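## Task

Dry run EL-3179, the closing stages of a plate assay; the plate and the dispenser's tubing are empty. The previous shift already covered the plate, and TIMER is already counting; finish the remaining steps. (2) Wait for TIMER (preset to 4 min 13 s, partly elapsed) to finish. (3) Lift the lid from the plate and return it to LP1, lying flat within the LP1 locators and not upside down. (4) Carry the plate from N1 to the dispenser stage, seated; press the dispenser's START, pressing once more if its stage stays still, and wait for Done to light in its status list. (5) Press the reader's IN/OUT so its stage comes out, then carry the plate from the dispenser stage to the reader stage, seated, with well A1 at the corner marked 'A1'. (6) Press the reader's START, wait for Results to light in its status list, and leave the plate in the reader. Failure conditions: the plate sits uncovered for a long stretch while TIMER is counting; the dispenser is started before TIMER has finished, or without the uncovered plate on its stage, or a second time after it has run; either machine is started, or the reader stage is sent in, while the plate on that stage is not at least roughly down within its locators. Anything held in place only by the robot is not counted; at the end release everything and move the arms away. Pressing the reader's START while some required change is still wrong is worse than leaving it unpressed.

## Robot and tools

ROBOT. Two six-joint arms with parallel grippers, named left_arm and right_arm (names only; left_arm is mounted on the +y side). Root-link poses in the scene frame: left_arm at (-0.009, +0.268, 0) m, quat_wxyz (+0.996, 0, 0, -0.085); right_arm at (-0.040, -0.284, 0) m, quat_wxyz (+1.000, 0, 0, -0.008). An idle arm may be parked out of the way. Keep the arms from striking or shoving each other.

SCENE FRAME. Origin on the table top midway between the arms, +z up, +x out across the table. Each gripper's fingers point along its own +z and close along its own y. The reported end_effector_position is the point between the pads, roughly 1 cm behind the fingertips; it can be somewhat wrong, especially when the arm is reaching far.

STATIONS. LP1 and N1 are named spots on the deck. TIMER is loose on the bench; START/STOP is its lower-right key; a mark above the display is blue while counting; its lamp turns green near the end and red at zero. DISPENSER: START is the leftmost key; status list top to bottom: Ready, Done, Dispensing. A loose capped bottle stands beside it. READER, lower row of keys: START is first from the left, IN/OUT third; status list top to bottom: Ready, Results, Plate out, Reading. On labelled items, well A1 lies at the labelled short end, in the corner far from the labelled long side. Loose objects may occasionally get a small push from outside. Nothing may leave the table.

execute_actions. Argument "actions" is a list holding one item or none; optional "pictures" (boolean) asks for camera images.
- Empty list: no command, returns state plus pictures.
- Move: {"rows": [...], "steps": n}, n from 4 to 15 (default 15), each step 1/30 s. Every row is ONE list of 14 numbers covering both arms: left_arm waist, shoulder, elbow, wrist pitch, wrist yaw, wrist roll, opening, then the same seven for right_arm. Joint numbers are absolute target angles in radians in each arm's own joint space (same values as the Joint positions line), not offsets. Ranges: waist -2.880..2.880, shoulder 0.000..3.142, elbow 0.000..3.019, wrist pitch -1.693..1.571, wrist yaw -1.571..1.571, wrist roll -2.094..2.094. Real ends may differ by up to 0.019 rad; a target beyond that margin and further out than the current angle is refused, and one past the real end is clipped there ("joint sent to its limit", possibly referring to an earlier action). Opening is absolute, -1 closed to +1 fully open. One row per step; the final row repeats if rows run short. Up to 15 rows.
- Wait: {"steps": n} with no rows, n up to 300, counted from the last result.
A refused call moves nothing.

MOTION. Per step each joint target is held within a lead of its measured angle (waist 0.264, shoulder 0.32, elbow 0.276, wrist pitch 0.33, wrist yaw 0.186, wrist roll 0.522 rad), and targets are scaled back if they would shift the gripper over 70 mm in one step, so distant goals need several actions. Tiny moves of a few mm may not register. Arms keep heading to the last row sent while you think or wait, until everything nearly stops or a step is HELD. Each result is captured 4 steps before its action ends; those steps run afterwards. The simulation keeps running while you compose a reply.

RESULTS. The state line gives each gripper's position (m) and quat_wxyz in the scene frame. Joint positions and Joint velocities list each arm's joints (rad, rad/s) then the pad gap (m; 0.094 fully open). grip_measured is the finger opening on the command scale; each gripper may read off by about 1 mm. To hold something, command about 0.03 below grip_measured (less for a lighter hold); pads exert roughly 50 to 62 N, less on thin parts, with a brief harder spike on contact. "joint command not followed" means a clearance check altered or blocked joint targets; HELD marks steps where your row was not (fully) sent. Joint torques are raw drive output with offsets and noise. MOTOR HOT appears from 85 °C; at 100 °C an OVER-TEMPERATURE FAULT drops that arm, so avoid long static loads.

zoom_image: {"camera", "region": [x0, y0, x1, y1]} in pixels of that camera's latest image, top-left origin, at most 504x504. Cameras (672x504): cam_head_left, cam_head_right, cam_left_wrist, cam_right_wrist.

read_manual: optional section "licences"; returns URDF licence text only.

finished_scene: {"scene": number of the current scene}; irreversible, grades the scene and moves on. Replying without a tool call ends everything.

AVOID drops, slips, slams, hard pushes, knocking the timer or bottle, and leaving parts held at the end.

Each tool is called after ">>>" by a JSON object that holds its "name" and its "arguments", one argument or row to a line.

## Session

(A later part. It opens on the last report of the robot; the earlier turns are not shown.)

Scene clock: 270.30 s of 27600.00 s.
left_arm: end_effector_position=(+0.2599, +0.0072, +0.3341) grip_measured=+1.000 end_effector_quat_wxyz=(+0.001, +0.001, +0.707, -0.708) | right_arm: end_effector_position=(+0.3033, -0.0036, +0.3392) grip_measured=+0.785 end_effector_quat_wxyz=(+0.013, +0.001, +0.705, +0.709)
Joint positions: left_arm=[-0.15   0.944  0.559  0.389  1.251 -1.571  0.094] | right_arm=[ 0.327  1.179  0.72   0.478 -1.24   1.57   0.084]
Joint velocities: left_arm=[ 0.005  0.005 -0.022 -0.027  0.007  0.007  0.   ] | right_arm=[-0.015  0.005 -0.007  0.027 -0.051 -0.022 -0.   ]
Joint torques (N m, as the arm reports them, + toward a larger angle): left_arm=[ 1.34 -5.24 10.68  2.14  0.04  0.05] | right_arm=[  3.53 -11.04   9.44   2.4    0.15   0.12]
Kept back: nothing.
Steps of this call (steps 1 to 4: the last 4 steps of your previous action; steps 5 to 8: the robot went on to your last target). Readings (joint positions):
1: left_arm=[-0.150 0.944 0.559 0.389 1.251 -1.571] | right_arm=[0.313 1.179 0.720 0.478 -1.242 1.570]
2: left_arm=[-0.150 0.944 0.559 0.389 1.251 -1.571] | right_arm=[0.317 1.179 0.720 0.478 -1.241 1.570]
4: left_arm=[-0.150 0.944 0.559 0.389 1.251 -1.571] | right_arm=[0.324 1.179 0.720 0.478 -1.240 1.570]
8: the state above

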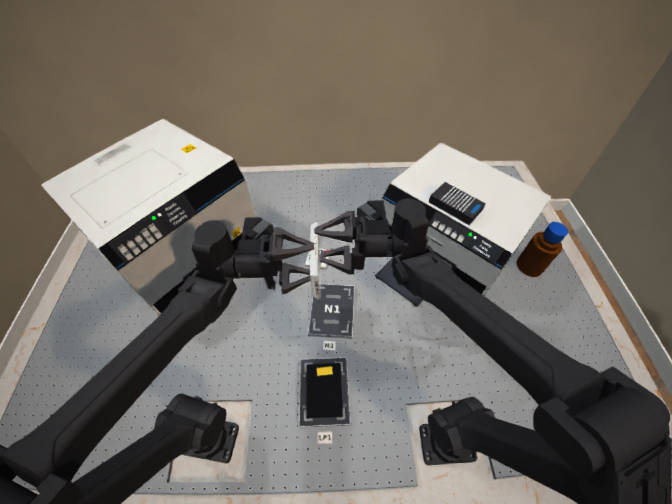

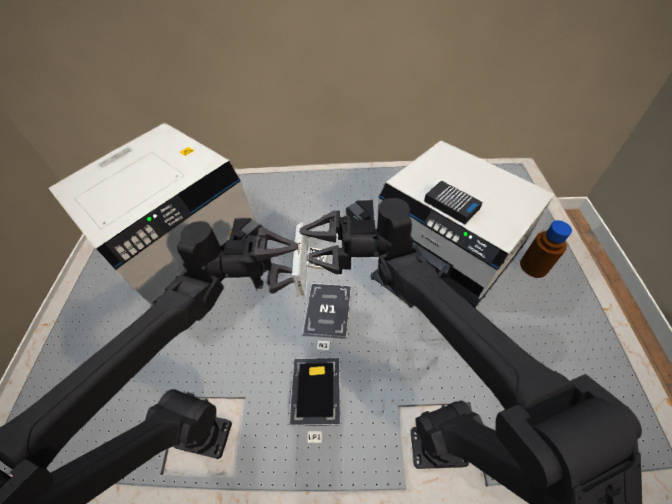

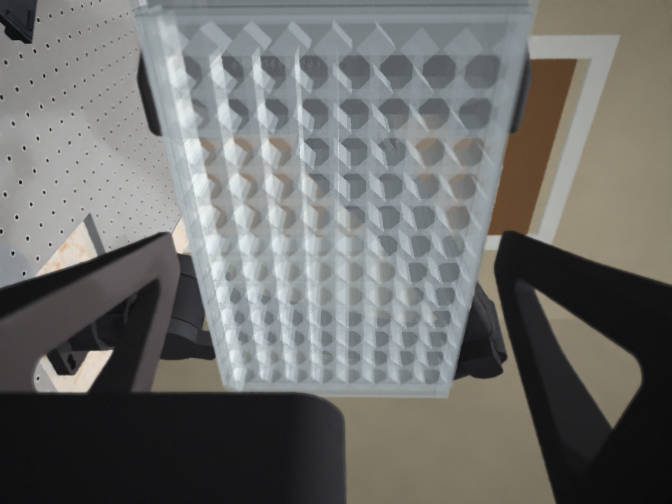

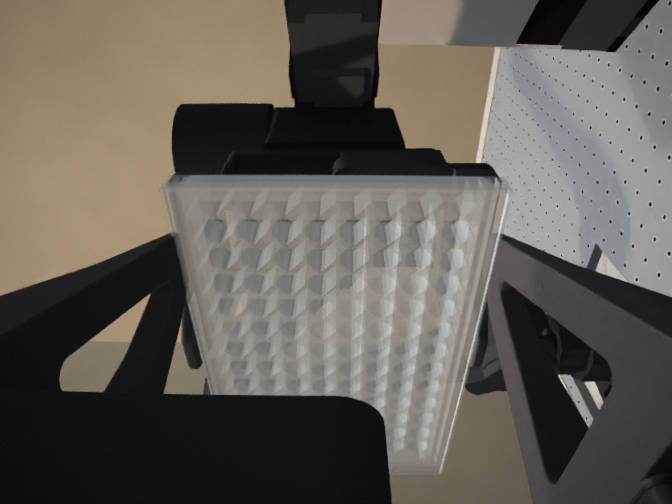

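>>> {"name": "execute_actions", "arguments": {
  "actions": [
    {"rows": [[-0.142,0.929,0.560,0.410,1.254,-1.581,1,0.334,1.169,0.707,0.4945,-1.236,1.584,0.770],[-0.142,0.929,0.560,0.410,1.254,-1.581,1,0.336,1.169,0.707,0.4945,-1.236,1.584,0.770],[-0.142,0.929,0.560,0.410,1.254,-1.581,1,0.338,1.169,0.707,0.4945,-1.236,1.584,0.770],[-0.142,0.929,0.560,0.410,1.254,-1.581,1,0.340,1.169,0.707,0.4945,-1.236,1.584,0.770],[-0.142,0.929,0.560,0.410,1.254,-1.581,1,0.342,1.169,0.707,0.4945,-1.236,1.584,0.770],[-0.142,0.929,0.560,0.410,1.254,-1.581,1,0.344,1.169,0.707,0.4945,-1.236,1.584,0.770],[-0.142,0.929,0.560,0.410,1.254,-1.581,1,0.346,1.169,0.707,0.4945,-1.236,1.584,0.770],[-0.142,0.929,0.560,0.410,1.254,-1.581,1,0.348,1.169,0.707,0.4945,-1.236,1.584,0.770],[-0.142,0.929,0.560,0.410,1.254,-1.581,0.98,0.348,1.169,0.707,0.4945,-1.236,1.584,0.770],[-0.142,0.929,0.560,0.410,1.254,-1.581,0.96,0.348,1.169,0.707,0.4945,-1.236,1.584,0.770],[-0.142,0.929,0.560,0.410,1.254,-1.581,0.94,0.348,1.169,0.707,0.4945,-1.236,1.584,0.770],[-0.142,0.929,0.560,0.410,1.254,-1.581,0.92,0.348,1.169,0.707,0.4945,-1.236,1.584,0.770],[-0.142,0.929,0.560,0.410,1.254,-1.581,0.90,0.348,1.169,0.707,0.4945,-1.236,1.584,0.770],[-0.142,0.929,0.560,0.410,1.254,-1.581,0.89,0.348,1.169,0.707,0.4945,-1.236,1.584,0.770],[-0.142,0.929,0.560,0.410,1.254,-1.581,0.88,0.348,1.169,0.707,0.4945,-1.236,1.584,0.770]], "steps": 15}
  ]
}}

>>> {"name": "execute_actions", "arguments": {
  "actions": [
    {"steps": 8}
  ],
  "pictures": true
}}

>>> {"name": "zoom_image", "arguments": {
  "camera": "cam_head_left",
  "region": [280, 210, 360, 300]
}}

>>> {"name": "zoom_image", "arguments": {
  "camera": "cam_right_wrist",
  "region": [150, 220, 530, 420]
}}

Scene clock: 271.63 s of 27600.00 s.
left_arm: end_effector_position=(+0.2599, +0.0072, +0.3341) grip_measured=+0.950 end_effector_quat_wxyz=(+0.001, +0.001, +0.707, -0.708) | right_arm: end_effector_position=(+0.2993, +0.0014, +0.3392) grip_measured=+0.785 end_effector_quat_wxyz=(+0.008, -0.004, +0.705, +0.709)
Joint positions: left_arm=[-0.15   0.944  0.559  0.389  1.251 -1.571  0.092] | right_arm=[ 0.342  1.179  0.72   0.478 -1.24   1.57   0.084]
Joint velocities: left_arm=[-0.015 -0.005  0.002  0.007  0.022  0.066 -0.017] | right_arm=[ 0.044 -0.005  0.002  0.007  0.037  0.007 -0.001]
Joint torques (N m, as the arm reports them, + toward a larger angle): left_arm=[ 1.28 -5.24 10.69  2.11  0.04  0.02] | right_arm=[  3.35 -11.11   9.44   2.42   0.15   0.12]
Steps of this call (steps 1 to 29: the robot went on to your last target; steps 30 to 40: the first 11 steps of this action). Readings (joint positions):
30: left_arm=[-0.150 0.944 0.559 0.389 1.251 -1.571] | right_arm=[0.327 1.179 0.720 0.478 -1.240 1.570]
31: left_arm=[-0.150 0.944 0.559 0.389 1.251 -1.571] | right_arm=[0.328 1.179 0.720 0.478 -1.240 1.570]
33: left_arm=[-0.150 0.944 0.559 0.389 1.251 -1.571] | right_arm=[0.329 1.179 0.720 0.478 -1.240 1.570]
37: left_arm=[-0.150 0.944 0.559 0.389 1.251 -1.571] | right_arm=[0.337 1.179 0.720 0.478 -1.240 1.570]
40: the state above

Scene clock: 271.90 s of 27600.00 s.
left_arm: end_effector_position=(+0.2599, +0.0072, +0.3341) grip_measured=+0.882 end_effector_quat_wxyz=(+0.001, +0.001, +0.707, -0.708) | right_arm: end_effector_position=(+0.2990, +0.0016, +0.3392) grip_measured=+0.785 end_effector_quat_wxyz=(+0.008, -0.005, +0.705, +0.709)
Joint positions: left_arm=[-0.15   0.944  0.559  0.389  1.251 -1.571  0.088] | right_arm=[ 0.343  1.179  0.72   0.478 -1.24   1.57   0.084]
Joint velocities: left_arm=[-0.005  0.005  0.017  0.012  0.022 -0.095  0.   ] | right_arm=[-0.024 -0.015  0.007  0.002 -0.022 -0.022 -0.001]
Joint torques (N m, as the arm reports them, + toward a larger angle): left_arm=[ 1.52 -5.12 10.67  2.1   0.05  0.03] | right_arm=[  3.54 -11.05   9.45   2.42   0.15   0.12]
Kept back: nothing.
Steps of this call (steps 1 to 4: the last 4 steps of your previous action; steps 5 to 8: the robot went on to your last target). Readings (joint positions):
1: left_arm=[-0.150 0.944 0.559 0.389 1.251 -1.571] | right_arm=[0.343 1.179 0.720 0.478 -1.240 1.570]
2: left_arm=[-0.150 0.944 0.559 0.389 1.251 -1.571] | right_arm=[0.343 1.179 0.720 0.478 -1.240 1.570]
4: left_arm=[-0.150 0.944 0.559 0.389 1.251 -1.571] | right_arm=[0.343 1.179 0.720 0.478 -1.240 1.570]
8: the state above

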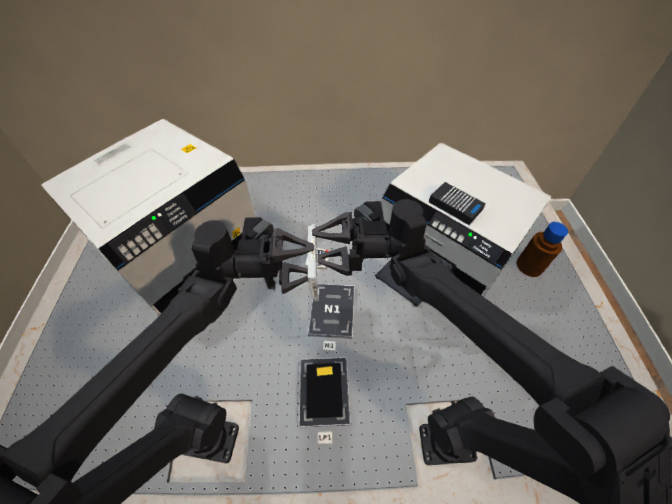

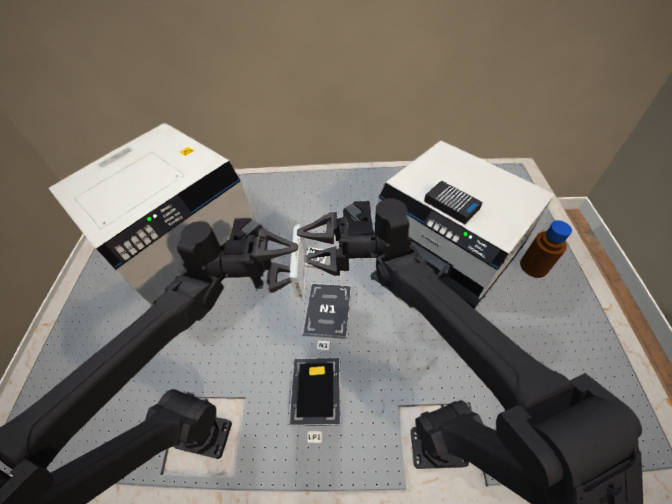

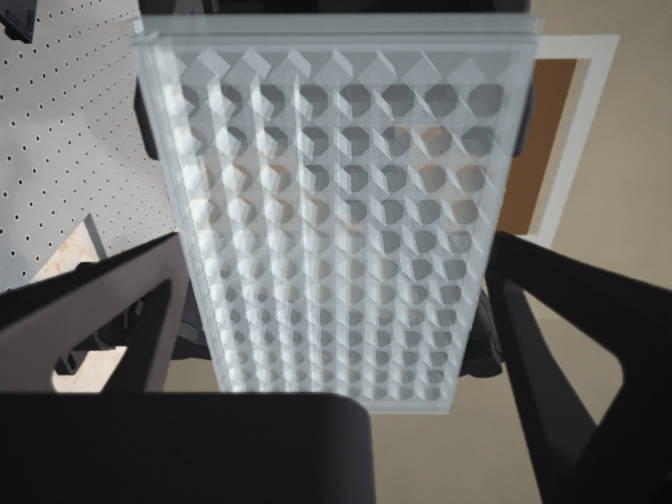

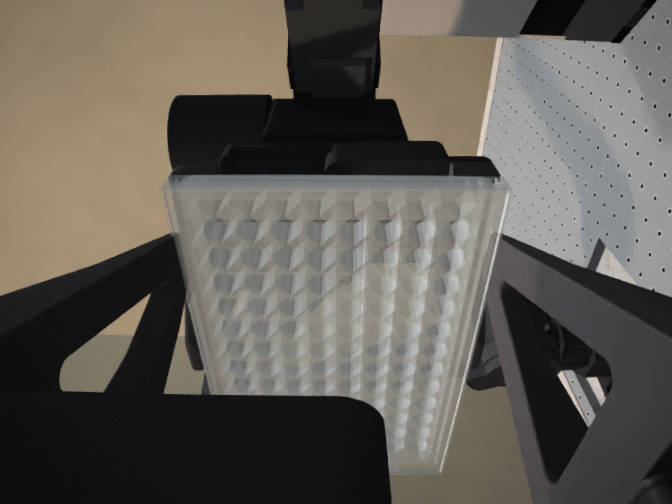

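Region (280, 210, 360, 300) of cam_head_left's 672x504 image, scaled by 5.600, with more detail than that image has.

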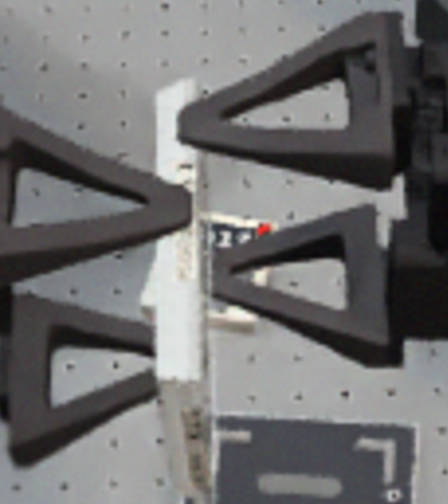

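Region (150, 220, 530, 420) of cam_right_wrist's 672x504 image, scaled by 1.326, with more detail than that image has; it fills the top 265 rows of this view, and the rest is white.

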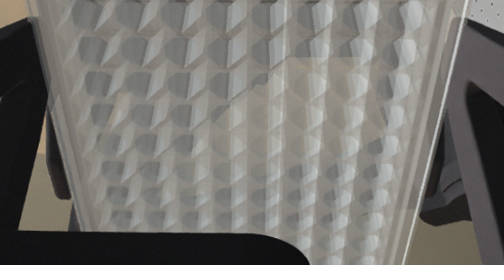

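>>> {"name": "execute_actions", "arguments": {
  "actions": [
    {"rows": [[-0.142,0.929,0.560,0.410,1.254,-1.581,0.87,0.348,1.169,0.707,0.4945,-1.236,1.584,0.770],[-0.142,0.929,0.560,0.410,1.254,-1.581,0.86,0.348,1.169,0.707,0.4945,-1.236,1.584,0.770],[-0.142,0.929,0.560,0.410,1.254,-1.581,0.85,0.348,1.169,0.707,0.4945,-1.236,1.584,0.770],[-0.142,0.929,0.560,0.410,1.254,-1.581,0.84,0.348,1.169,0.707,0.4945,-1.236,1.584,0.770],[-0.142,0.929,0.560,0.410,1.254,-1.581,0.83,0.348,1.169,0.707,0.4945,-1.236,1.584,0.770],[-0.142,0.929,0.560,0.410,1.254,-1.581,0.822,0.348,1.169,0.707,0.4945,-1.236,1.584,0.770],[-0.142,0.929,0.560,0.410,1.254,-1.581,0.815,0.348,1.169,0.707,0.4945,-1.236,1.584,0.770],[-0.142,0.929,0.560,0.410,1.254,-1.581,0.808,0.348,1.169,0.707,0.4945,-1.236,1.584,0.770],[-0.142,0.929,0.560,0.410,1.254,-1.581,0.802,0.348,1.169,0.707,0.4945,-1.236,1.584,0.770],[-0.142,0.929,0.560,0.410,1.254,-1.581,0.796,0.348,1.169,0.707,0.4945,-1.236,1.584,0.770],[-0.142,0.929,0.560,0.410,1.254,-1.581,0.790,0.348,1.169,0.707,0.4945,-1.236,1.584,0.770],[-0.142,0.929,0.560,0.410,1.254,-1.581,0.785,0.348,1.169,0.707,0.4945,-1.236,1.584,0.770],[-0.142,0.929,0.560,0.410,1.254,-1.581,0.780,0.348,1.169,0.707,0.4945,-1.236,1.584,0.770]], "steps": 15}
  ]
}}

>>> {"name": "execute_actions", "arguments": {
  "actions": [
    {"steps": 8}
  ]
}}

Scene clock: 272.77 s of 27600.00 s.
left_arm: end_effector_position=(+0.2599, +0.0072, +0.3341) grip_measured=+0.802 end_effector_quat_wxyz=(+0.001, +0.001, +0.707, -0.708) | right_arm: end_effector_position=(+0.2990, +0.0016, +0.3393) grip_measured=+0.785 end_effector_quat_wxyz=(+0.008, -0.005, +0.705, +0.709)
Joint positions: left_arm=[-0.15   0.944  0.559  0.389  1.251 -1.572  0.085] | right_arm=[ 0.343  1.179  0.72   0.479 -1.24   1.571  0.084]
Joint velocities: left_arm=[-0.005 -0.005  0.002 -0.007 -0.007 -0.007 -0.003] | right_arm=[-0.005  0.005 -0.002  0.007  0.007 -0.037 -0.001]
Joint torques (N m, as the arm reports them, + toward a larger angle): left_arm=[ 1.51 -5.44 10.77  2.09  0.03  0.04] | right_arm=[  3.49 -11.11   9.43   2.34   0.14   0.1 ]
Steps of this call (steps 1 to 15: the robot went on to your last target; steps 16 to 26: the first 11 steps of this action). Readings (joint positions):
16: left_arm=[-0.150 0.944 0.559 0.389 1.251 -1.571] | right_arm=[0.343 1.179 0.720 0.478 -1.240 1.570]
17: left_arm=[-0.150 0.944 0.559 0.389 1.251 -1.571] | right_arm=[0.343 1.179 0.720 0.478 -1.240 1.570]
19: left_arm=[-0.150 0.944 0.559 0.389 1.251 -1.571] | right_arm=[0.343 1.179 0.720 0.478 -1.240 1.570]
23: left_arm=[-0.150 0.944 0.559 0.389 1.251 -1.571] | right_arm=[0.343 1.179 0.720 0.479 -1.240 1.571]
26: the state above

Scene clock: 273.03 s of 27600.00 s.
left_arm: end_effector_position=(+0.2599, +0.0072, +0.3341) grip_measured=+0.793 end_effector_quat_wxyz=(+0.001, +0.001, +0.707, -0.708) | right_arm: end_effector_position=(+0.2990, +0.0016, +0.3393) grip_measured=+0.785 end_effector_quat_wxyz=(+0.008, -0.005, +0.705, +0.709)
Joint positions: left_arm=[-0.15   0.944  0.559  0.389  1.251 -1.572  0.084] | right_arm=[ 0.343  1.179  0.72   0.479 -1.24   1.571  0.084]
Joint velocities: left_arm=[ 0.005 -0.015  0.017  0.007 -0.022 -0.11  -0.   ] | right_arm=[-0.005  0.005  0.002 -0.002 -0.037 -0.037 -0.   ]
Joint torques (N m, as the arm reports them, + toward a larger angle): left_arm=[ 1.29 -5.38 10.64  2.09  0.04  0.02] | right_arm=[  3.62 -11.08   9.45   2.37   0.14   0.11]
Kept back: nothing.
Steps of this call (steps 1 to 4: the last 4 steps of your previous action; steps 5 to 8: the robot went on to your last target). Readings (joint positions):
1: left_arm=[-0.150 0.944 0.559 0.389 1.251 -1.572] | right_arm=[0.343 1.179 0.720 0.479 -1.240 1.571]
2: left_arm=[-0.150 0.944 0.559 0.389 1.251 -1.572] | right_arm=[0.343 1.179 0.720 0.479 -1.240 1.571]
4: left_arm=[-0.150 0.944 0.559 0.389 1.251 -1.572] | right_arm=[0.343 1.179 0.720 0.479 -1.240 1.571]
8: the state above

>>> {"name": "execute_actions", "arguments": {
  "actions": [
    {"rows": [[-0.142,0.929,0.560,0.410,1.254,-1.581,0.776,0.348,1.169,0.707,0.4945,-1.236,1.584,0.770],[-0.142,0.929,0.560,0.410,1.254,-1.581,0.772,0.348,1.169,0.707,0.4945,-1.236,1.584,0.770],[-0.142,0.929,0.560,0.410,1.254,-1.581,0.768,0.348,1.169,0.707,0.4945,-1.236,1.584,0.770],[-0.142,0.929,0.560,0.410,1.254,-1.581,0.768,0.348,1.169,0.707,0.4945,-1.236,1.584,0.770],[-0.142,0.929,0.560,0.410,1.254,-1.581,0.768,0.347,1.169,0.707,0.4945,-1.238,1.580,0.780],[-0.142,0.929,0.560,0.410,1.254,-1.581,0.768,0.346,1.169,0.707,0.492,-1.240,1.576,0.790],[-0.142,0.929,0.560,0.410,1.254,-1.581,0.768,0.345,1.169,0.707,0.489,-1.240,1.572,0.800],[-0.142,0.929,0.560,0.410,1.254,-1.581,0.768,0.344,1.169,0.707,0.486,-1.240,1.571,0.815],[-0.142,0.929,0.560,0.410,1.254,-1.581,0.768,0.344,1.169,0.707,0.484,-1.240,1.571,0.84],[-0.142,0.929,0.560,0.410,1.254,-1.581,0.768,0.344,1.169,0.707,0.484,-1.240,1.571,0.87],[-0.142,0.929,0.560,0.410,1.254,-1.581,0.768,0.344,1.169,0.707,0.484,-1.240,1.571,0.90],[-0.142,0.929,0.560,0.410,1.254,-1.581,0.768,0.344,1.169,0.707,0.484,-1.240,1.571,0.93],[-0.142,0.929,0.560,0.410,1.254,-1.581,0.768,0.344,1.169,0.707,0.484,-1.240,1.571,0.96],[-0.142,0.929,0.560,0.410,1.254,-1.581,0.768,0.344,1.169,0.707,0.484,-1.240,1.571,0.98],[-0.142,0.929,0.560,0.410,1.254,-1.581,0.768,0.344,1.169,0.707,0.484,-1.240,1.571,1.0]], "steps": 15}
  ]
}}

>>> {"name": "execute_actions", "arguments": {
  "actions": [
    {"steps": 7}
  ],
  "pictures": true
}}

Scene clock: 273.73 s of 27600.00 s.
left_arm: end_effector_position=(+0.2598, +0.0072, +0.3341) grip_measured=+0.783 end_effector_quat_wxyz=(+0.001, +0.001, +0.707, -0.708) | right_arm: end_effector_position=(+0.2990, +0.0016, +0.3393) grip_measured=+0.886 end_effector_quat_wxyz=(+0.008, -0.005, +0.705, +0.709)
Joint positions: left_arm=[-0.15   0.944  0.559  0.389  1.251 -1.572  0.084] | right_arm=[ 0.343  1.179  0.72   0.479 -1.24   1.571  0.089]
Joint velocities: left_arm=[-0.005 -0.015 -0.007 -0.007 -0.037  0.095 -0.001] | right_arm=[ 0.005 -0.005  0.002 -0.017  0.081 -0.037  0.026]
Joint torques (N m, as the arm reports them, + toward a larger angle): left_arm=[ 1.47 -5.26 10.69  2.14  0.05  0.04] | right_arm=[  3.2  -11.17   9.45   1.94   0.    -0.03]
Steps of this call (steps 1 to 10: the robot went on to your last target; steps 11 to 21: the first 11 steps of this action). Readings (joint positions):
11: left_arm=[-0.150 0.944 0.559 0.389 1.251 -1.572] | right_arm=[0.343 1.179 0.720 0.479 -1.240 1.571]
12: left_arm=[-0.150 0.944 0.559 0.389 1.251 -1.572] | right_arm=[0.343 1.179 0.720 0.479 -1.240 1.571]
14: left_arm=[-0.150 0.944 0.559 0.389 1.251 -1.572] | right_arm=[0.343 1.179 0.720 0.479 -1.240 1.571]
18: left_arm=[-0.150 0.944 0.559 0.389 1.251 -1.572] | right_arm=[0.343 1.179 0.720 0.479 -1.240 1.571]
21: the state above

Scene clock: 273.97 s of 27600.00 s.
left_arm: end_effector_position=(+0.2598, +0.0072, +0.3341) grip_measured=+0.783 end_effector_quat_wxyz=(+0.001, +0.001, +0.707, -0.708) | right_arm: end_effector_position=(+0.2990, +0.0016, +0.3393) grip_measured=+1.000 end_effector_quat_wxyz=(+0.008, -0.005, +0.705, +0.709)
Joint positions: left_arm=[-0.15   0.944  0.559  0.389  1.251 -1.572  0.084] | right_arm=[ 0.343  1.179  0.72   0.479 -1.24   1.571  0.094]
Joint velocities: left_arm=[-0.005 -0.015  0.007 -0.002 -0.037  0.007 -0.001] | right_arm=[-0.005  0.005  0.007 -0.017  0.022 -0.095  0.   ]
Joint torques (N m, as the arm reports them, + toward a larger angle): left_arm=[ 1.42 -5.35 10.64  2.12  0.03  0.02] | right_arm=[  3.26 -11.09   9.44   1.92   0.    -0.03]
Kept back: nothing.
Steps of this call (steps 1 to 4: the last 4 steps of your previous action; steps 5 to 7: the robot went on to your last target). Readings (joint positions):
1: left_arm=[-0.150 0.944 0.559 0.389 1.251 -1.572] | right_arm=[0.343 1.179 0.720 0.479 -1.240 1.571]
2: left_arm=[-0.150 0.944 0.559 0.389 1.251 -1.572] | right_arm=[0.343 1.179 0.720 0.479 -1.240 1.571]
4: left_arm=[-0.150 0.944 0.559 0.389 1.251 -1.572] | right_arm=[0.343 1.179 0.720 0.479 -1.240 1.571]
7: the state above

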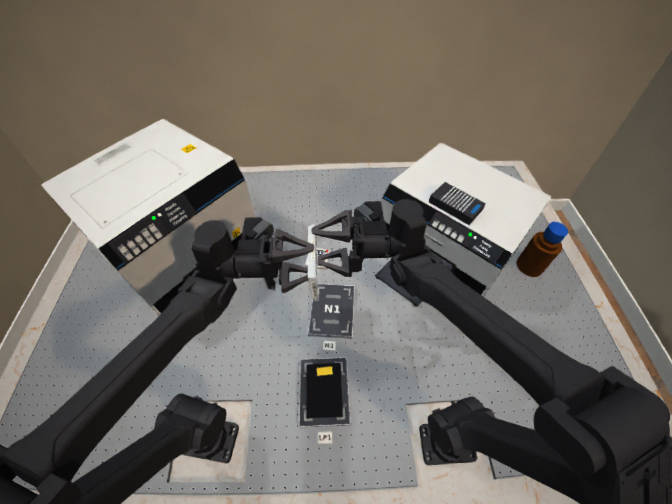

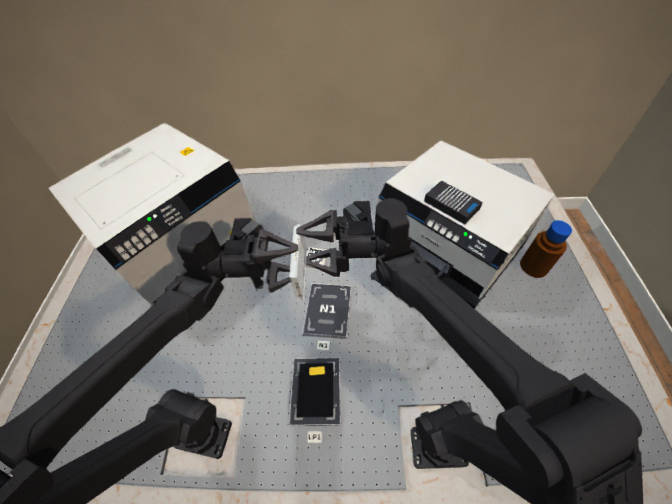

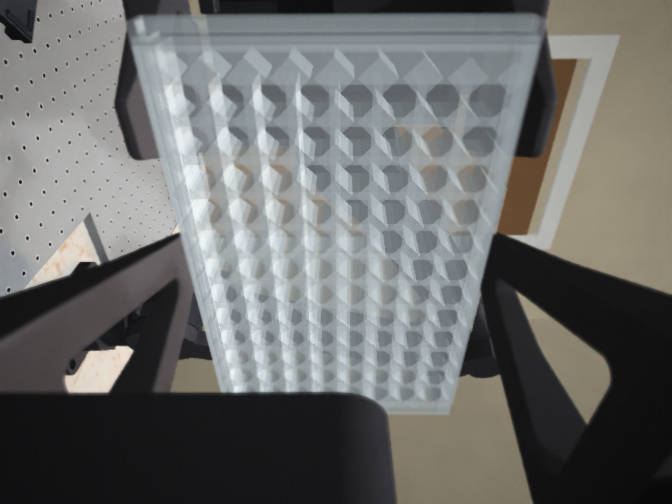

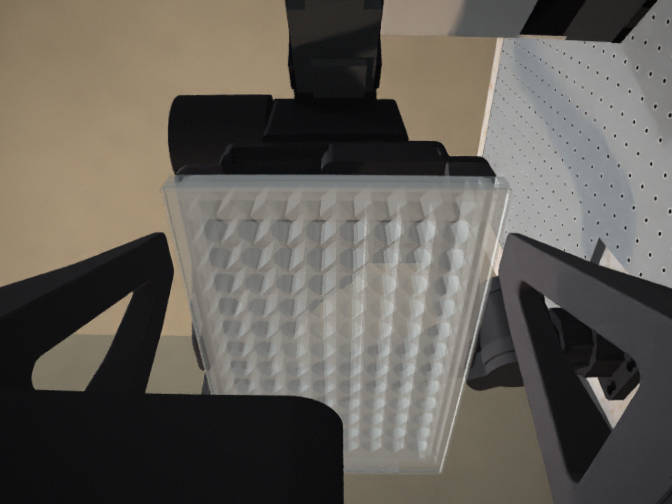

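>>> {"name": "execute_actions", "arguments": {
  "actions": [
    {"rows": [[-0.142,0.929,0.560,0.410,1.254,-1.581,0.765,0.342,1.169,0.707,0.484,-1.240,1.571,1],[-0.142,0.929,0.560,0.410,1.254,-1.581,0.762,0.337,1.169,0.707,0.484,-1.240,1.571,1],[-0.142,0.929,0.560,0.410,1.254,-1.581,0.759,0.329,1.169,0.707,0.484,-1.240,1.571,1],[-0.142,0.929,0.560,0.410,1.254,-1.581,0.756,0.318,1.169,0.707,0.484,-1.240,1.571,1],[-0.142,0.929,0.560,0.410,1.254,-1.581,0.756,0.305,1.169,0.707,0.484,-1.240,1.571,1],[-0.142,0.929,0.560,0.410,1.254,-1.581,0.756,0.290,1.169,0.707,0.484,-1.240,1.571,1],[-0.142,0.929,0.560,0.410,1.254,-1.581,0.756,0.274,1.169,0.707,0.484,-1.240,1.571,1],[-0.142,0.929,0.560,0.410,1.254,-1.581,0.756,0.256,1.169,0.707,0.484,-1.240,1.571,1],[-0.142,0.929,0.560,0.410,1.254,-1.581,0.756,0.238,1.169,0.707,0.484,-1.240,1.571,1],[-0.142,0.929,0.560,0.410,1.254,-1.581,0.756,0.219,1.169,0.707,0.484,-1.240,1.571,1],[-0.142,0.929,0.560,0.410,1.254,-1.581,0.756,0.200,1.1685,0.707,0.481,-1.240,1.571,1],[-0.142,0.929,0.560,0.410,1.254,-1.581,0.756,0.182,1.167,0.707,0.473,-1.240,1.571,1],[-0.142,0.929,0.560,0.410,1.254,-1.581,0.756,0.164,1.165,0.707,0.460,-1.240,1.571,1],[-0.142,0.929,0.560,0.410,1.254,-1.581,0.756,0.148,1.162,0.707,0.441,-1.240,1.571,1],[-0.142,0.929,0.560,0.410,1.254,-1.581,0.756,0.133,1.158,0.707,0.418,-1.240,1.571,1]], "steps": 15}
  ]
}}

>>> {"name": "execute_actions", "arguments": {
  "actions": [
    {"rows": [[-0.142,0.929,0.560,0.407,1.252,-1.579,0.756,0.120,1.153,0.707,0.391,-1.240,1.571,1],[-0.142,0.929,0.560,0.399,1.247,-1.571,0.756,0.109,1.148,0.707,0.359,-1.240,1.571,1],[-0.142,0.929,0.560,0.385,1.238,-1.559,0.756,0.101,1.142,0.707,0.324,-1.240,1.571,1],[-0.142,0.929,0.560,0.367,1.226,-1.542,0.756,0.096,1.135,0.707,0.285,-1.240,1.571,1],[-0.142,0.929,0.560,0.344,1.211,-1.521,0.756,0.094,1.127,0.707,0.242,-1.240,1.571,1],[-0.143,0.931,0.565,0.316,1.193,-1.496,0.756,0.093,1.120,0.707,0.197,-1.240,1.571,1],[-0.145,0.933,0.570,0.284,1.172,-1.467,0.756,0.089,1.111,0.707,0.148,-1.240,1.571,1],[-0.146,0.935,0.575,0.248,1.149,-1.434,0.756,0.083,1.102,0.707,0.097,-1.240,1.571,1],[-0.147,0.937,0.580,0.209,1.123,-1.397,0.756,0.074,1.093,0.707,0.044,-1.240,1.571,1],[-0.149,0.939,0.585,0.166,1.095,-1.356,0.756,0.063,1.084,0.707,-0.012,-1.240,1.571,1],[-0.150,0.941,0.590,0.120,1.065,-1.313,0.756,0.050,1.074,0.707,-0.070,-1.238,1.568,1],[-0.151,0.943,0.595,0.070,1.033,-1.266,0.756,0.035,1.064,0.707,-0.129,-1.233,1.558,1],[-0.153,0.946,0.600,0.019,0.999,-1.216,0.756,0.019,1.053,0.707,-0.190,-1.224,1.542,1],[-0.154,0.948,0.603,-0.036,0.964,-1.163,0.756,0.000,1.043,0.707,-0.252,-1.212,1.521,1],[-0.155,0.950,0.605,-0.092,0.927,-1.107,0.756,-0.020,1.032,0.707,-0.314,-1.197,1.494,1]], "steps": 15}
  ]
}}

>>> {"name": "execute_actions", "arguments": {
  "actions": [
    {"rows": [[-0.156,0.951,0.606,-0.150,0.889,-1.049,0.756,-0.041,1.021,0.707,-0.377,-1.180,1.462,1],[-0.157,0.953,0.610,-0.210,0.850,-0.989,0.756,-0.064,1.010,0.707,-0.441,-1.159,1.425,1],[-0.159,0.958,0.615,-0.271,0.810,-0.926,0.756,-0.088,0.999,0.707,-0.505,-1.136,1.384,1],[-0.163,0.963,0.623,-0.334,0.769,-0.861,0.756,-0.113,0.988,0.707,-0.569,-1.111,1.338,1],[-0.167,0.971,0.633,-0.397,0.728,-0.795,0.756,-0.139,0.977,0.707,-0.632,-1.083,1.288,1],[-0.172,0.980,0.644,-0.461,0.686,-0.727,0.756,-0.166,0.966,0.707,-0.694,-1.053,1.235,1],[-0.178,0.990,0.658,-0.526,0.644,-0.657,0.756,-0.194,0.956,0.707,-0.756,-1.022,1.178,1],[-0.185,1.001,0.674,-0.590,0.602,-0.586,0.756,-0.223,0.945,0.707,-0.817,-0.989,1.118,1],[-0.192,1.014,0.691,-0.655,0.560,-0.514,0.756,-0.252,0.935,0.707,-0.876,-0.954,1.055,1],[-0.200,1.028,0.709,-0.719,0.518,-0.440,0.756,-0.281,0.925,0.707,-0.934,-0.917,0.990,1],[-0.209,1.043,0.730,-0.782,0.477,-0.366,0.756,-0.311,0.916,0.707,-0.990,-0.880,0.923,1],[-0.219,1.060,0.752,-0.845,0.436,-0.292,0.756,-0.341,0.907,0.707,-1.043,-0.842,0.853,1],[-0.229,1.077,0.775,-0.906,0.396,-0.216,0.756,-0.371,0.898,0.707,-1.094,-0.802,0.782,1],[-0.240,1.095,0.799,-0.966,0.357,-0.141,0.756,-0.401,0.889,0.707,-1.143,-0.762,0.710,1],[-0.251,1.115,0.825,-1.024,0.319,-0.065,0.756,-0.431,0.882,0.707,-1.188,-0.721,0.636,1]], "steps": 15}
  ]
}}

>>> {"name": "execute_actions", "arguments": {
  "actions": [
    {"rows": [[-0.263,1.135,0.852,-1.080,0.282,0.011,0.756,-0.460,0.874,0.707,-1.231,-0.680,0.562,1],[-0.275,1.156,0.880,-1.135,0.247,0.086,0.756,-0.489,0.867,0.707,-1.270,-0.639,0.488,1],[-0.287,1.178,0.910,-1.186,0.213,0.162,0.756,-0.518,0.861,0.707,-1.305,-0.597,0.413,1],[-0.300,1.200,0.940,-1.236,0.181,0.236,0.756,-0.546,0.856,0.707,-1.337,-0.556,0.339,1],[-0.314,1.223,0.971,-1.282,0.151,0.310,0.756,-0.573,0.851,0.707,-1.364,-0.515,0.265,1],[-0.328,1.247,1.002,-1.325,0.123,0.384,0.756,-0.599,0.847,0.707,-1.387,-0.474,0.191,1],[-0.342,1.271,1.035,-1.364,0.097,0.456,0.756,-0.624,0.844,0.707,-1.406,-0.434,0.119,1],[-0.356,1.296,1.068,-1.400,0.074,0.527,0.756,-0.648,0.842,0.707,-1.419,-0.394,0.048,1],[-0.371,1.321,1.101,-1.432,0.053,0.597,0.756,-0.671,0.8405,0.707,-1.427,-0.356,-0.022,1],[-0.386,1.346,1.135,-1.460,0.035,0.665,0.756,-0.692,0.840,0.707,-1.430,-0.319,-0.089,1],[-0.401,1.372,1.170,-1.483,0.020,0.731,0.756,-0.712,0.840,0.707,-1.430,-0.282,-0.154,1],[-0.416,1.398,1.205,-1.501,0.008,0.796,0.756,-0.731,0.840,0.707,-1.430,-0.247,-0.217,1],[-0.431,1.424,1.240,-1.515,-0.001,0.859,0.756,-0.747,0.840,0.707,-1.430,-0.214,-0.277,1],[-0.446,1.451,1.275,-1.523,-0.006,0.919,0.756,-0.762,0.840,0.707,-1.430,-0.183,-0.334,1],[-0.4615,1.477,1.310,-1.526,-0.008,0.977,0.756,-0.775,0.840,0.707,-1.430,-0.153,-0.387,1]], "steps": 15}
  ]
}}

>>> {"name": "execute_actions", "arguments": {
  "actions": [
    {"rows": [[-0.477,1.503,1.345,-1.526,-0.008,1.033,0.756,-0.786,0.840,0.707,-1.430,-0.125,-0.437,1],[-0.492,1.530,1.380,-1.526,-0.008,1.086,0.756,-0.795,0.840,0.707,-1.430,-0.100,-0.483,1],[-0.507,1.556,1.415,-1.526,-0.008,1.136,0.756,-0.801,0.840,0.707,-1.430,-0.077,-0.524,1],[-0.522,1.582,1.450,-1.526,-0.008,1.183,0.756,-0.805,0.840,0.707,-1.430,-0.056,-0.561,1],[-0.537,1.608,1.485,-1.526,-0.008,1.226,0.756,-0.806,0.840,0.707,-1.430,-0.039,-0.593,1],[-0.552,1.633,1.519,-1.526,-0.008,1.267,0.756,-0.806,0.840,0.707,-1.430,-0.024,-0.620,1],[-0.567,1.658,1.552,-1.526,-0.008,1.304,0.756,-0.806,0.840,0.707,-1.430,-0.012,-0.641,1],[-0.581,1.683,1.585,-1.526,-0.008,1.337,0.756,-0.806,0.840,0.707,-1.430,-0.003,-0.657,1],[-0.595,1.707,1.618,-1.526,-0.008,1.366,0.756,-0.806,0.840,0.707,-1.430,0.002,-0.667,1],[-0.609,1.731,1.649,-1.526,-0.008,1.391,0.756,-0.806,0.840,0.707,-1.430,0.004,-0.670,1],[-0.623,1.754,1.680,-1.526,-0.008,1.412,0.756,-0.806,0.840,0.707,-1.430,0.004,-0.670,1],[-0.636,1.776,1.710,-1.526,-0.008,1.429,0.756,-0.806,0.840,0.707,-1.430,0.004,-0.670,1],[-0.648,1.798,1.740,-1.526,-0.008,1.441,0.756,-0.806,0.840,0.707,-1.430,0.004,-0.670,1],[-0.660,1.819,1.768,-1.526,-0.008,1.449,0.756,-0.806,0.840,0.707,-1.430,0.004,-0.670,1],[-0.672,1.839,1.795,-1.526,-0.008,1.451,0.756,-0.806,0.840,0.707,-1.430,0.004,-0.670,1]], "steps": 15}
  ]
}}

>>> {"name": "execute_actions", "arguments": {
  "actions": [
    {"rows": [[-0.683,1.859,1.821,-1.526,-0.008,1.451,0.756,-0.806,0.840,0.707,-1.430,0.004,-0.670,1],[-0.694,1.877,1.845,-1.526,-0.008,1.451,0.756,-0.806,0.840,0.707,-1.430,0.004,-0.670,1],[-0.704,1.894,1.868,-1.526,-0.008,1.451,0.756,-0.806,0.840,0.707,-1.430,0.004,-0.670,1],[-0.714,1.911,1.890,-1.526,-0.008,1.451,0.756,-0.806,0.840,0.707,-1.430,0.004,-0.670,1],[-0.723,1.926,1.911,-1.526,-0.008,1.451,0.756,-0.806,0.840,0.707,-1.430,0.004,-0.670,1],[-0.731,1.940,1.929,-1.526,-0.008,1.451,0.756,-0.806,0.840,0.707,-1.430,0.004,-0.670,1],[-0.738,1.953,1.946,-1.526,-0.008,1.451,0.756,-0.806,0.840,0.707,-1.430,0.004,-0.670,1],[-0.745,1.964,1.962,-1.526,-0.008,1.451,0.756,-0.806,0.840,0.707,-1.430,0.004,-0.670,1],[-0.751,1.974,1.976,-1.526,-0.008,1.451,0.756,-0.806,0.840,0.707,-1.430,0.004,-0.670,1],[-0.756,1.983,1.987,-1.526,-0.008,1.451,0.756,-0.806,0.840,0.707,-1.430,0.004,-0.670,1],[-0.760,1.991,1.997,-1.526,-0.008,1.451,0.756,-0.806,0.840,0.707,-1.430,0.004,-0.670,1],[-0.764,1.996,2.005,-1.526,-0.008,1.451,0.756,-0.806,0.840,0.707,-1.430,0.004,-0.670,1],[-0.766,2.001,2.010,-1.526,-0.008,1.451,0.756,-0.806,0.840,0.707,-1.430,0.004,-0.670,1],[-0.767,2.003,2.014,-1.526,-0.008,1.451,0.756,-0.806,0.840,0.707,-1.430,0.004,-0.670,1],[-0.768,2.004,2.015,-1.526,-0.008,1.451,0.756,-0.806,0.840,0.707,-1.430,0.004,-0.670,1]], "steps": 15}
  ]
}}

>>> {"name": "execute_actions", "arguments": {
  "actions": [
    {"steps": 10}
  ],
  "pictures": true
}}

Scene clock: 282.70 s of 27600.00 s.
left_arm: end_effector_position=(+0.2598, +0.0072, +0.3341) grip_measured=+0.774 end_effector_quat_wxyz=(+0.001, +0.001, +0.707, -0.708) | right_arm: end_effector_position=(+0.3259, -0.0336, +0.3393) grip_measured=+1.000 end_effector_quat_wxyz=(+0.043, +0.031, +0.704, +0.708)
Joint positions: left_arm=[-0.15   0.944  0.559  0.389  1.251 -1.572  0.083] | right_arm=[ 0.243  1.179  0.72   0.479 -1.24   1.571  0.094]
Joint velocities: left_arm=[-0.015 -0.005  0.002 -0.032  0.007 -0.022  0.001] | right_arm=[-0.62   0.005 -0.002 -0.012  0.007  0.022  0.   ]
Joint torques (N m, as the arm reports them, + toward a larger angle): left_arm=[ 1.41 -5.19 10.66  2.11  0.01  0.02] | right_arm=[  2.61 -11.17   9.44   1.8   -0.01  -0.02]
Steps of this call (steps 1 to 15: the robot went on to your last target; steps 16 to 251: nothing new was sent; steps 252 to 262: the first 11 steps of this action). Readings (joint positions):
252: left_arm=[-0.150 0.944 0.559 0.389 1.251 -1.572] | right_arm=[0.343 1.179 0.720 0.479 -1.240 1.571]
253: left_arm=[-0.150 0.944 0.559 0.389 1.251 -1.572] | right_arm=[0.343 1.179 0.720 0.479 -1.240 1.571]
255: left_arm=[-0.150 0.944 0.559 0.389 1.251 -1.572] | right_arm=[0.340 1.179 0.720 0.479 -1.240 1.571]
259: left_arm=[-0.150 0.944 0.559 0.389 1.251 -1.572] | right_arm=[0.301 1.179 0.720 0.479 -1.240 1.571]
262: the state above

Scene clock: 283.20 s of 27600.00 s.
left_arm: end_effector_position=(+0.2850, +0.0102, +0.3066) grip_measured=+0.774 end_effector_quat_wxyz=(+0.042, -0.068, +0.732, -0.676) | right_arm: end_effector_position=(+0.3374, -0.0974, +0.3135) grip_measured=+1.000 end_effector_quat_wxyz=(-0.024, +0.209, +0.714, +0.668)
Joint positions: left_arm=[-0.15   0.944  0.559  0.207  1.09  -1.444  0.083] | right_arm=[ 0.081  1.101  0.72   0.045 -1.24   1.571  0.094]
Joint velocities: left_arm=[-0.005 -0.015  0.002 -1.15  -0.608  0.784  0.   ] | right_arm=[-0.2   -0.288  0.007 -1.556 -0.051  0.066  0.   ]
Joint torques (N m, as the arm reports them, + toward a larger angle): left_arm=[ 0.59 -4.27 13.51  1.41  0.02  0.21] | right_arm=[  1.41 -10.     9.8    1.73  -0.14  -0.05]
Steps of this call (steps 1 to 4: the last 4 steps of your previous action; steps 5 to 15: the first 11 steps of this action). Readings (joint positions):
5: left_arm=[-0.150 0.944 0.559 0.389 1.251 -1.572] | right_arm=[0.145 1.174 0.720 0.441 -1.240 1.571]
6: left_arm=[-0.150 0.944 0.559 0.389 1.251 -1.572] | right_arm=[0.129 1.170 0.720 0.418 -1.240 1.571]
8: left_arm=[-0.150 0.944 0.559 0.387 1.237 -1.568] | right_arm=[0.107 1.160 0.720 0.359 -1.240 1.571]
12: left_arm=[-0.150 0.944 0.559 0.314 1.169 -1.520] | right_arm=[0.091 1.130 0.720 0.197 -1.240 1.571]
15: the state above

Scene clock: 283.70 s of 27600.00 s.
left_arm: end_effector_position=(+0.2855, +0.0714, +0.1494) grip_measured=+0.774 end_effector_quat_wxyz=(+0.103, -0.080, +0.933, -0.335) | right_arm: end_effector_position=(+0.2948, -0.2375, +0.2332) grip_measured=+1.000 end_effector_quat_wxyz=(+0.008, +0.495, +0.725, +0.478)
Joint positions: left_arm=[-0.18   1.008  0.621 -0.656  0.51  -0.661  0.083] | right_arm=[-0.258  0.943  0.72  -0.869 -0.913  1.163  0.094]
Joint velocities: left_arm=[-0.259  0.454  0.515 -1.824 -1.062  1.868  0.   ] | right_arm=[-0.845 -0.288 -0.012 -1.658  0.842 -1.604  0.   ]
Joint torques (N m, as the arm reports them, + toward a larger angle): left_arm=[ 0.26 -4.01 17.24  1.48  0.32  0.14] | right_arm=[ 3.08 -7.12  9.76  1.29 -0.41 -0.1 ]
Steps of this call (steps 1 to 4: the last 4 steps of your previous action; steps 5 to 15: the first 11 steps of this action). Readings (joint positions):
5: left_arm=[-0.150 0.944 0.559 -0.036 0.920 -1.250] | right_arm=[0.005 1.050 0.720 -0.249 -1.197 1.537]
6: left_arm=[-0.150 0.944 0.559 -0.092 0.882 -1.202] | right_arm=[-0.017 1.039 0.720 -0.311 -1.178 1.518]
8: left_arm=[-0.150 0.945 0.559 -0.210 0.802 -1.097] | right_arm=[-0.065 1.018 0.720 -0.437 -1.134 1.468]
12: left_arm=[-0.159 0.968 0.578 -0.462 0.636 -0.859] | right_arm=[-0.172 0.974 0.720 -0.689 -1.018 1.316]
15: the state above

Scene clock: 284.20 s of 27600.00 s.
left_arm: end_effector_position=(+0.2761, +0.0933, +0.1716) grip_measured=+0.774 end_effector_quat_wxyz=(-0.055, +0.460, +0.886, -0.015) | right_arm: end_effector_position=(+0.1547, -0.3765, +0.1734) grip_measured=+1.000 end_effector_quat_wxyz=(+0.058, +0.399, +0.903, +0.147)
Joint positions: left_arm=[-0.362  1.315  1.055 -1.42   0.035  0.428  0.083] | right_arm=[-0.675  0.847  0.72  -1.41  -0.315  0.147  0.094]
Joint velocities: left_arm=[-0.444  0.747  1.004 -0.872 -0.388  1.985 -0.001] | right_arm=[-0.62  -0.024  0.007 -0.183  0.974 -1.912  0.   ]
Joint torques (N m, as the arm reports them, + toward a larger angle): left_arm=[ 0.17 -7.91 14.51  0.05 -0.05  0.11] | right_arm=[ 2.98 -4.75  9.33  0.23 -0.2  -0.06]
Steps of this call (steps 1 to 4: the last 4 steps of your previous action; steps 5 to 15: the first 11 steps of this action). Readings (joint positions):
5: left_arm=[-0.230 1.094 0.739 -0.963 0.313 -0.304] | right_arm=[-0.409 0.897 0.720 -1.132 -0.716 0.852]
6: left_arm=[-0.242 1.113 0.767 -1.020 0.277 -0.231] | right_arm=[-0.439 0.889 0.720 -1.177 -0.675 0.784]
8: left_arm=[-0.266 1.153 0.826 -1.128 0.209 -0.083] | right_arm=[-0.497 0.874 0.720 -1.257 -0.592 0.644]
12: left_arm=[-0.319 1.242 0.954 -1.315 0.095 0.213] | right_arm=[-0.605 0.854 0.720 -1.372 -0.429 0.358]
15: the state above

Scene clock: 284.70 s of 27600.00 s.
left_arm: end_effector_position=(+0.3556, -0.0742, +0.2034) grip_measured=+0.774 end_effector_quat_wxyz=(-0.035, +0.844, +0.535, -0.006) | right_arm: end_effector_position=(+0.1012, -0.4350, +0.1649) grip_measured=+1.000 end_effector_quat_wxyz=(+0.009, +0.120, +0.993, -0.007)
Joint positions: left_arm=[-0.586  1.702  1.575 -1.515 -0.006  1.256  0.083] | right_arm=[-0.802  0.847  0.72  -1.42  -0.001 -0.578  0.094]
Joint velocities: left_arm=[-0.435  0.708  0.896  0.017 -0.022  1.062  0.   ] | right_arm=[-0.015 -0.015 -0.022  0.002  0.037 -0.52   0.   ]
Joint torques (N m, as the arm reports them, + toward a larger angle): left_arm=[  0.04 -14.53  14.39  -0.22  -0.11   0.09] | right_arm=[ 2.7  -4.79  9.24  0.04  0.1  -0.05]
Steps of this call (steps 1 to 4: the last 4 steps of your previous action; steps 5 to 15: the first 11 steps of this action). Readings (joint positions):
5: left_arm=[-0.436 1.445 1.232 -1.506 -0.004 0.761] | right_arm=[-0.763 0.847 0.720 -1.420 -0.151 -0.176]
6: left_arm=[-0.452 1.471 1.267 -1.510 -0.005 0.823] | right_arm=[-0.775 0.847 0.720 -1.420 -0.124 -0.234]
8: left_arm=[-0.482 1.524 1.339 -1.513 -0.006 0.939] | right_arm=[-0.793 0.847 0.720 -1.420 -0.077 -0.339]
12: left_arm=[-0.542 1.628 1.478 -1.515 -0.006 1.139] | right_arm=[-0.802 0.847 0.720 -1.420 -0.015 -0.504]
15: the state above

Scene clock: 285.20 s of 27600.00 s.
left_arm: end_effector_position=(+0.3642, -0.2181, +0.1882) grip_measured=+0.774 end_effector_quat_wxyz=(+0.001, +0.923, +0.385, +0.003) | right_arm: end_effector_position=(+0.1010, -0.4352, +0.1649) grip_measured=+1.000 end_effector_quat_wxyz=(+0.008, +0.082, +0.997, -0.008)
Joint positions: left_arm=[-0.748  1.967  1.916 -1.516 -0.006  1.434  0.083] | right_arm=[-0.802  0.847  0.72  -1.42   0.    -0.655  0.094]
Joint velocities: left_arm=[-0.171  0.278  0.33   0.007 -0.066  0.051  0.   ] | right_arm=[-0.005  0.005 -0.007 -0.002 -0.095 -0.095  0.   ]
Joint torques (N m, as the arm reports them, + toward a larger angle): left_arm=[  0.67 -19.24  15.53  -0.22  -0.1    0.1 ] | right_arm=[ 2.81 -4.82  9.23  0.01  0.09 -0.07]
Steps of this call (steps 1 to 4: the last 4 steps of your previous action; steps 5 to 15: the first 11 steps of this action). Readings (joint positions):
5: left_arm=[-0.653 1.814 1.721 -1.516 -0.006 1.377] | right_arm=[-0.802 0.847 0.720 -1.420 0.000 -0.632]
6: left_arm=[-0.665 1.834 1.747 -1.516 -0.006 1.390] | right_arm=[-0.802 0.847 0.720 -1.420 0.000 -0.637]
8: left_arm=[-0.688 1.872 1.795 -1.516 -0.006 1.408] | right_arm=[-0.802 0.847 0.720 -1.420 0.000 -0.644]
12: left_arm=[-0.726 1.934 1.874 -1.516 -0.006 1.427] | right_arm=[-0.802 0.847 0.720 -1.420 0.000 -0.653]
15: the state above

Scene clock: 285.53 s of 27600.00 s.
left_arm: end_effector_position=(+0.3612, -0.2337, +0.1845) grip_measured=+0.774 end_effector_quat_wxyz=(+0.004, +0.928, +0.373, +0.004) | right_arm: end_effector_position=(+0.1010, -0.4352, +0.1649) grip_measured=+1.000 end_effector_quat_wxyz=(+0.008, +0.080, +0.997, -0.008)
Joint positions: left_arm=[-0.767  1.996  1.951 -1.516 -0.006  1.44   0.083] | right_arm=[-0.802  0.847  0.72  -1.42   0.    -0.657  0.094]
Joint velocities: left_arm=[ 0.005 -0.005  0.017  0.027  0.007 -0.022  0.001] | right_arm=[ 0.005 -0.005 -0.017 -0.002 -0.051  0.007  0.   ]
Joint torques (N m, as the arm reports them, + toward a larger angle): left_arm=[  0.58 -19.29  15.78  -0.2   -0.09   0.13] | right_arm=[ 2.69 -4.81  9.25 -0.01  0.1  -0.06]
Kept back: nothing.
Steps of this call (steps 1 to 4: the last 4 steps of your previous action; steps 5 to 10: the robot went on to your last target). Readings (joint positions):
1: left_arm=[-0.753 1.976 1.927 -1.516 -0.006 1.435] | right_arm=[-0.802 0.847 0.720 -1.420 0.000 -0.656]
2: left_arm=[-0.758 1.983 1.935 -1.516 -0.006 1.436] | right_arm=[-0.802 0.847 0.720 -1.420 0.000 -0.656]
4: left_arm=[-0.764 1.992 1.946 -1.516 -0.006 1.438] | right_arm=[-0.802 0.847 0.720 -1.420 0.000 -0.657]
8: left_arm=[-0.767 1.996 1.949 -1.516 -0.006 1.439] | right_arm=[-0.802 0.847 0.720 -1.420 0.000 -0.657]
10: the state above

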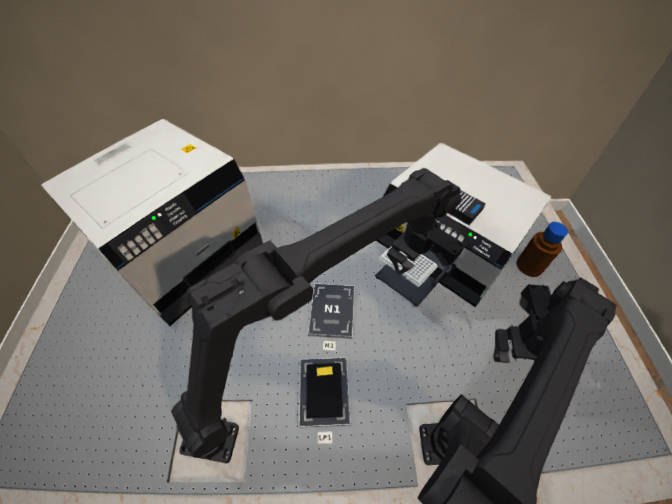

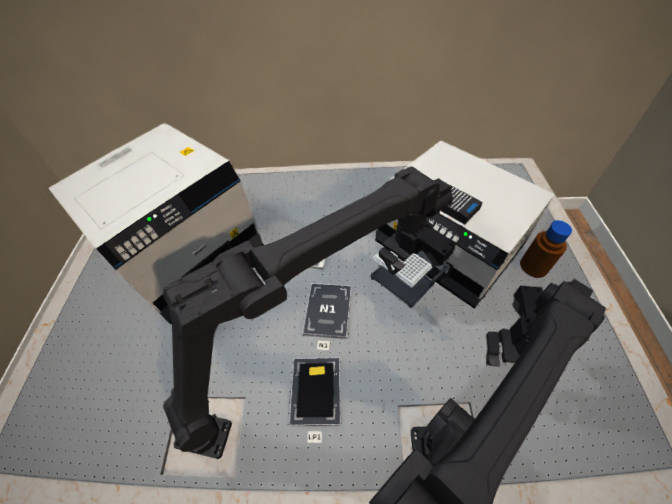

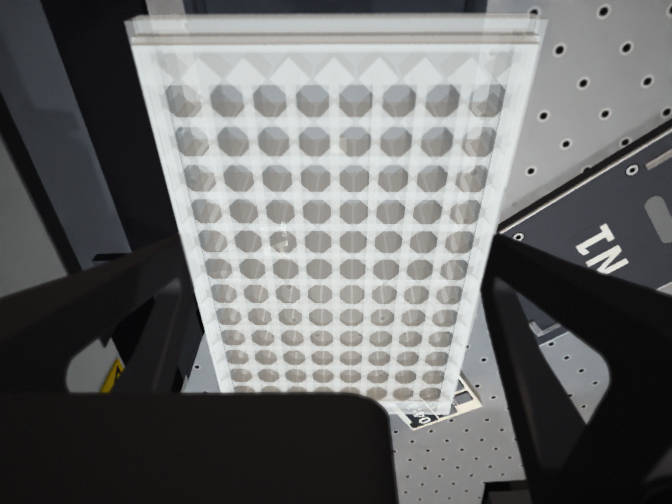

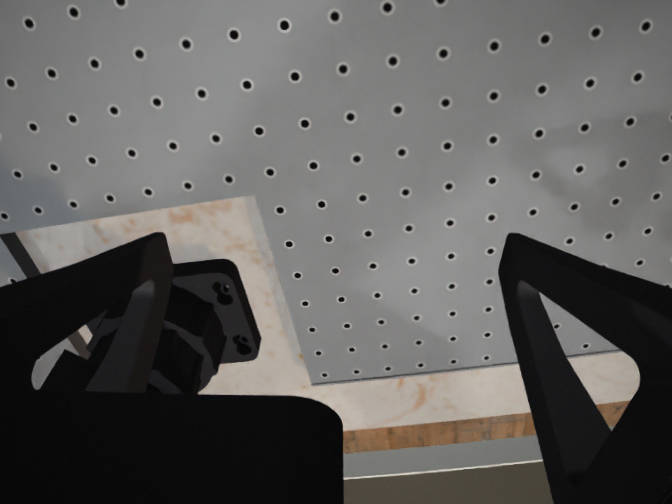

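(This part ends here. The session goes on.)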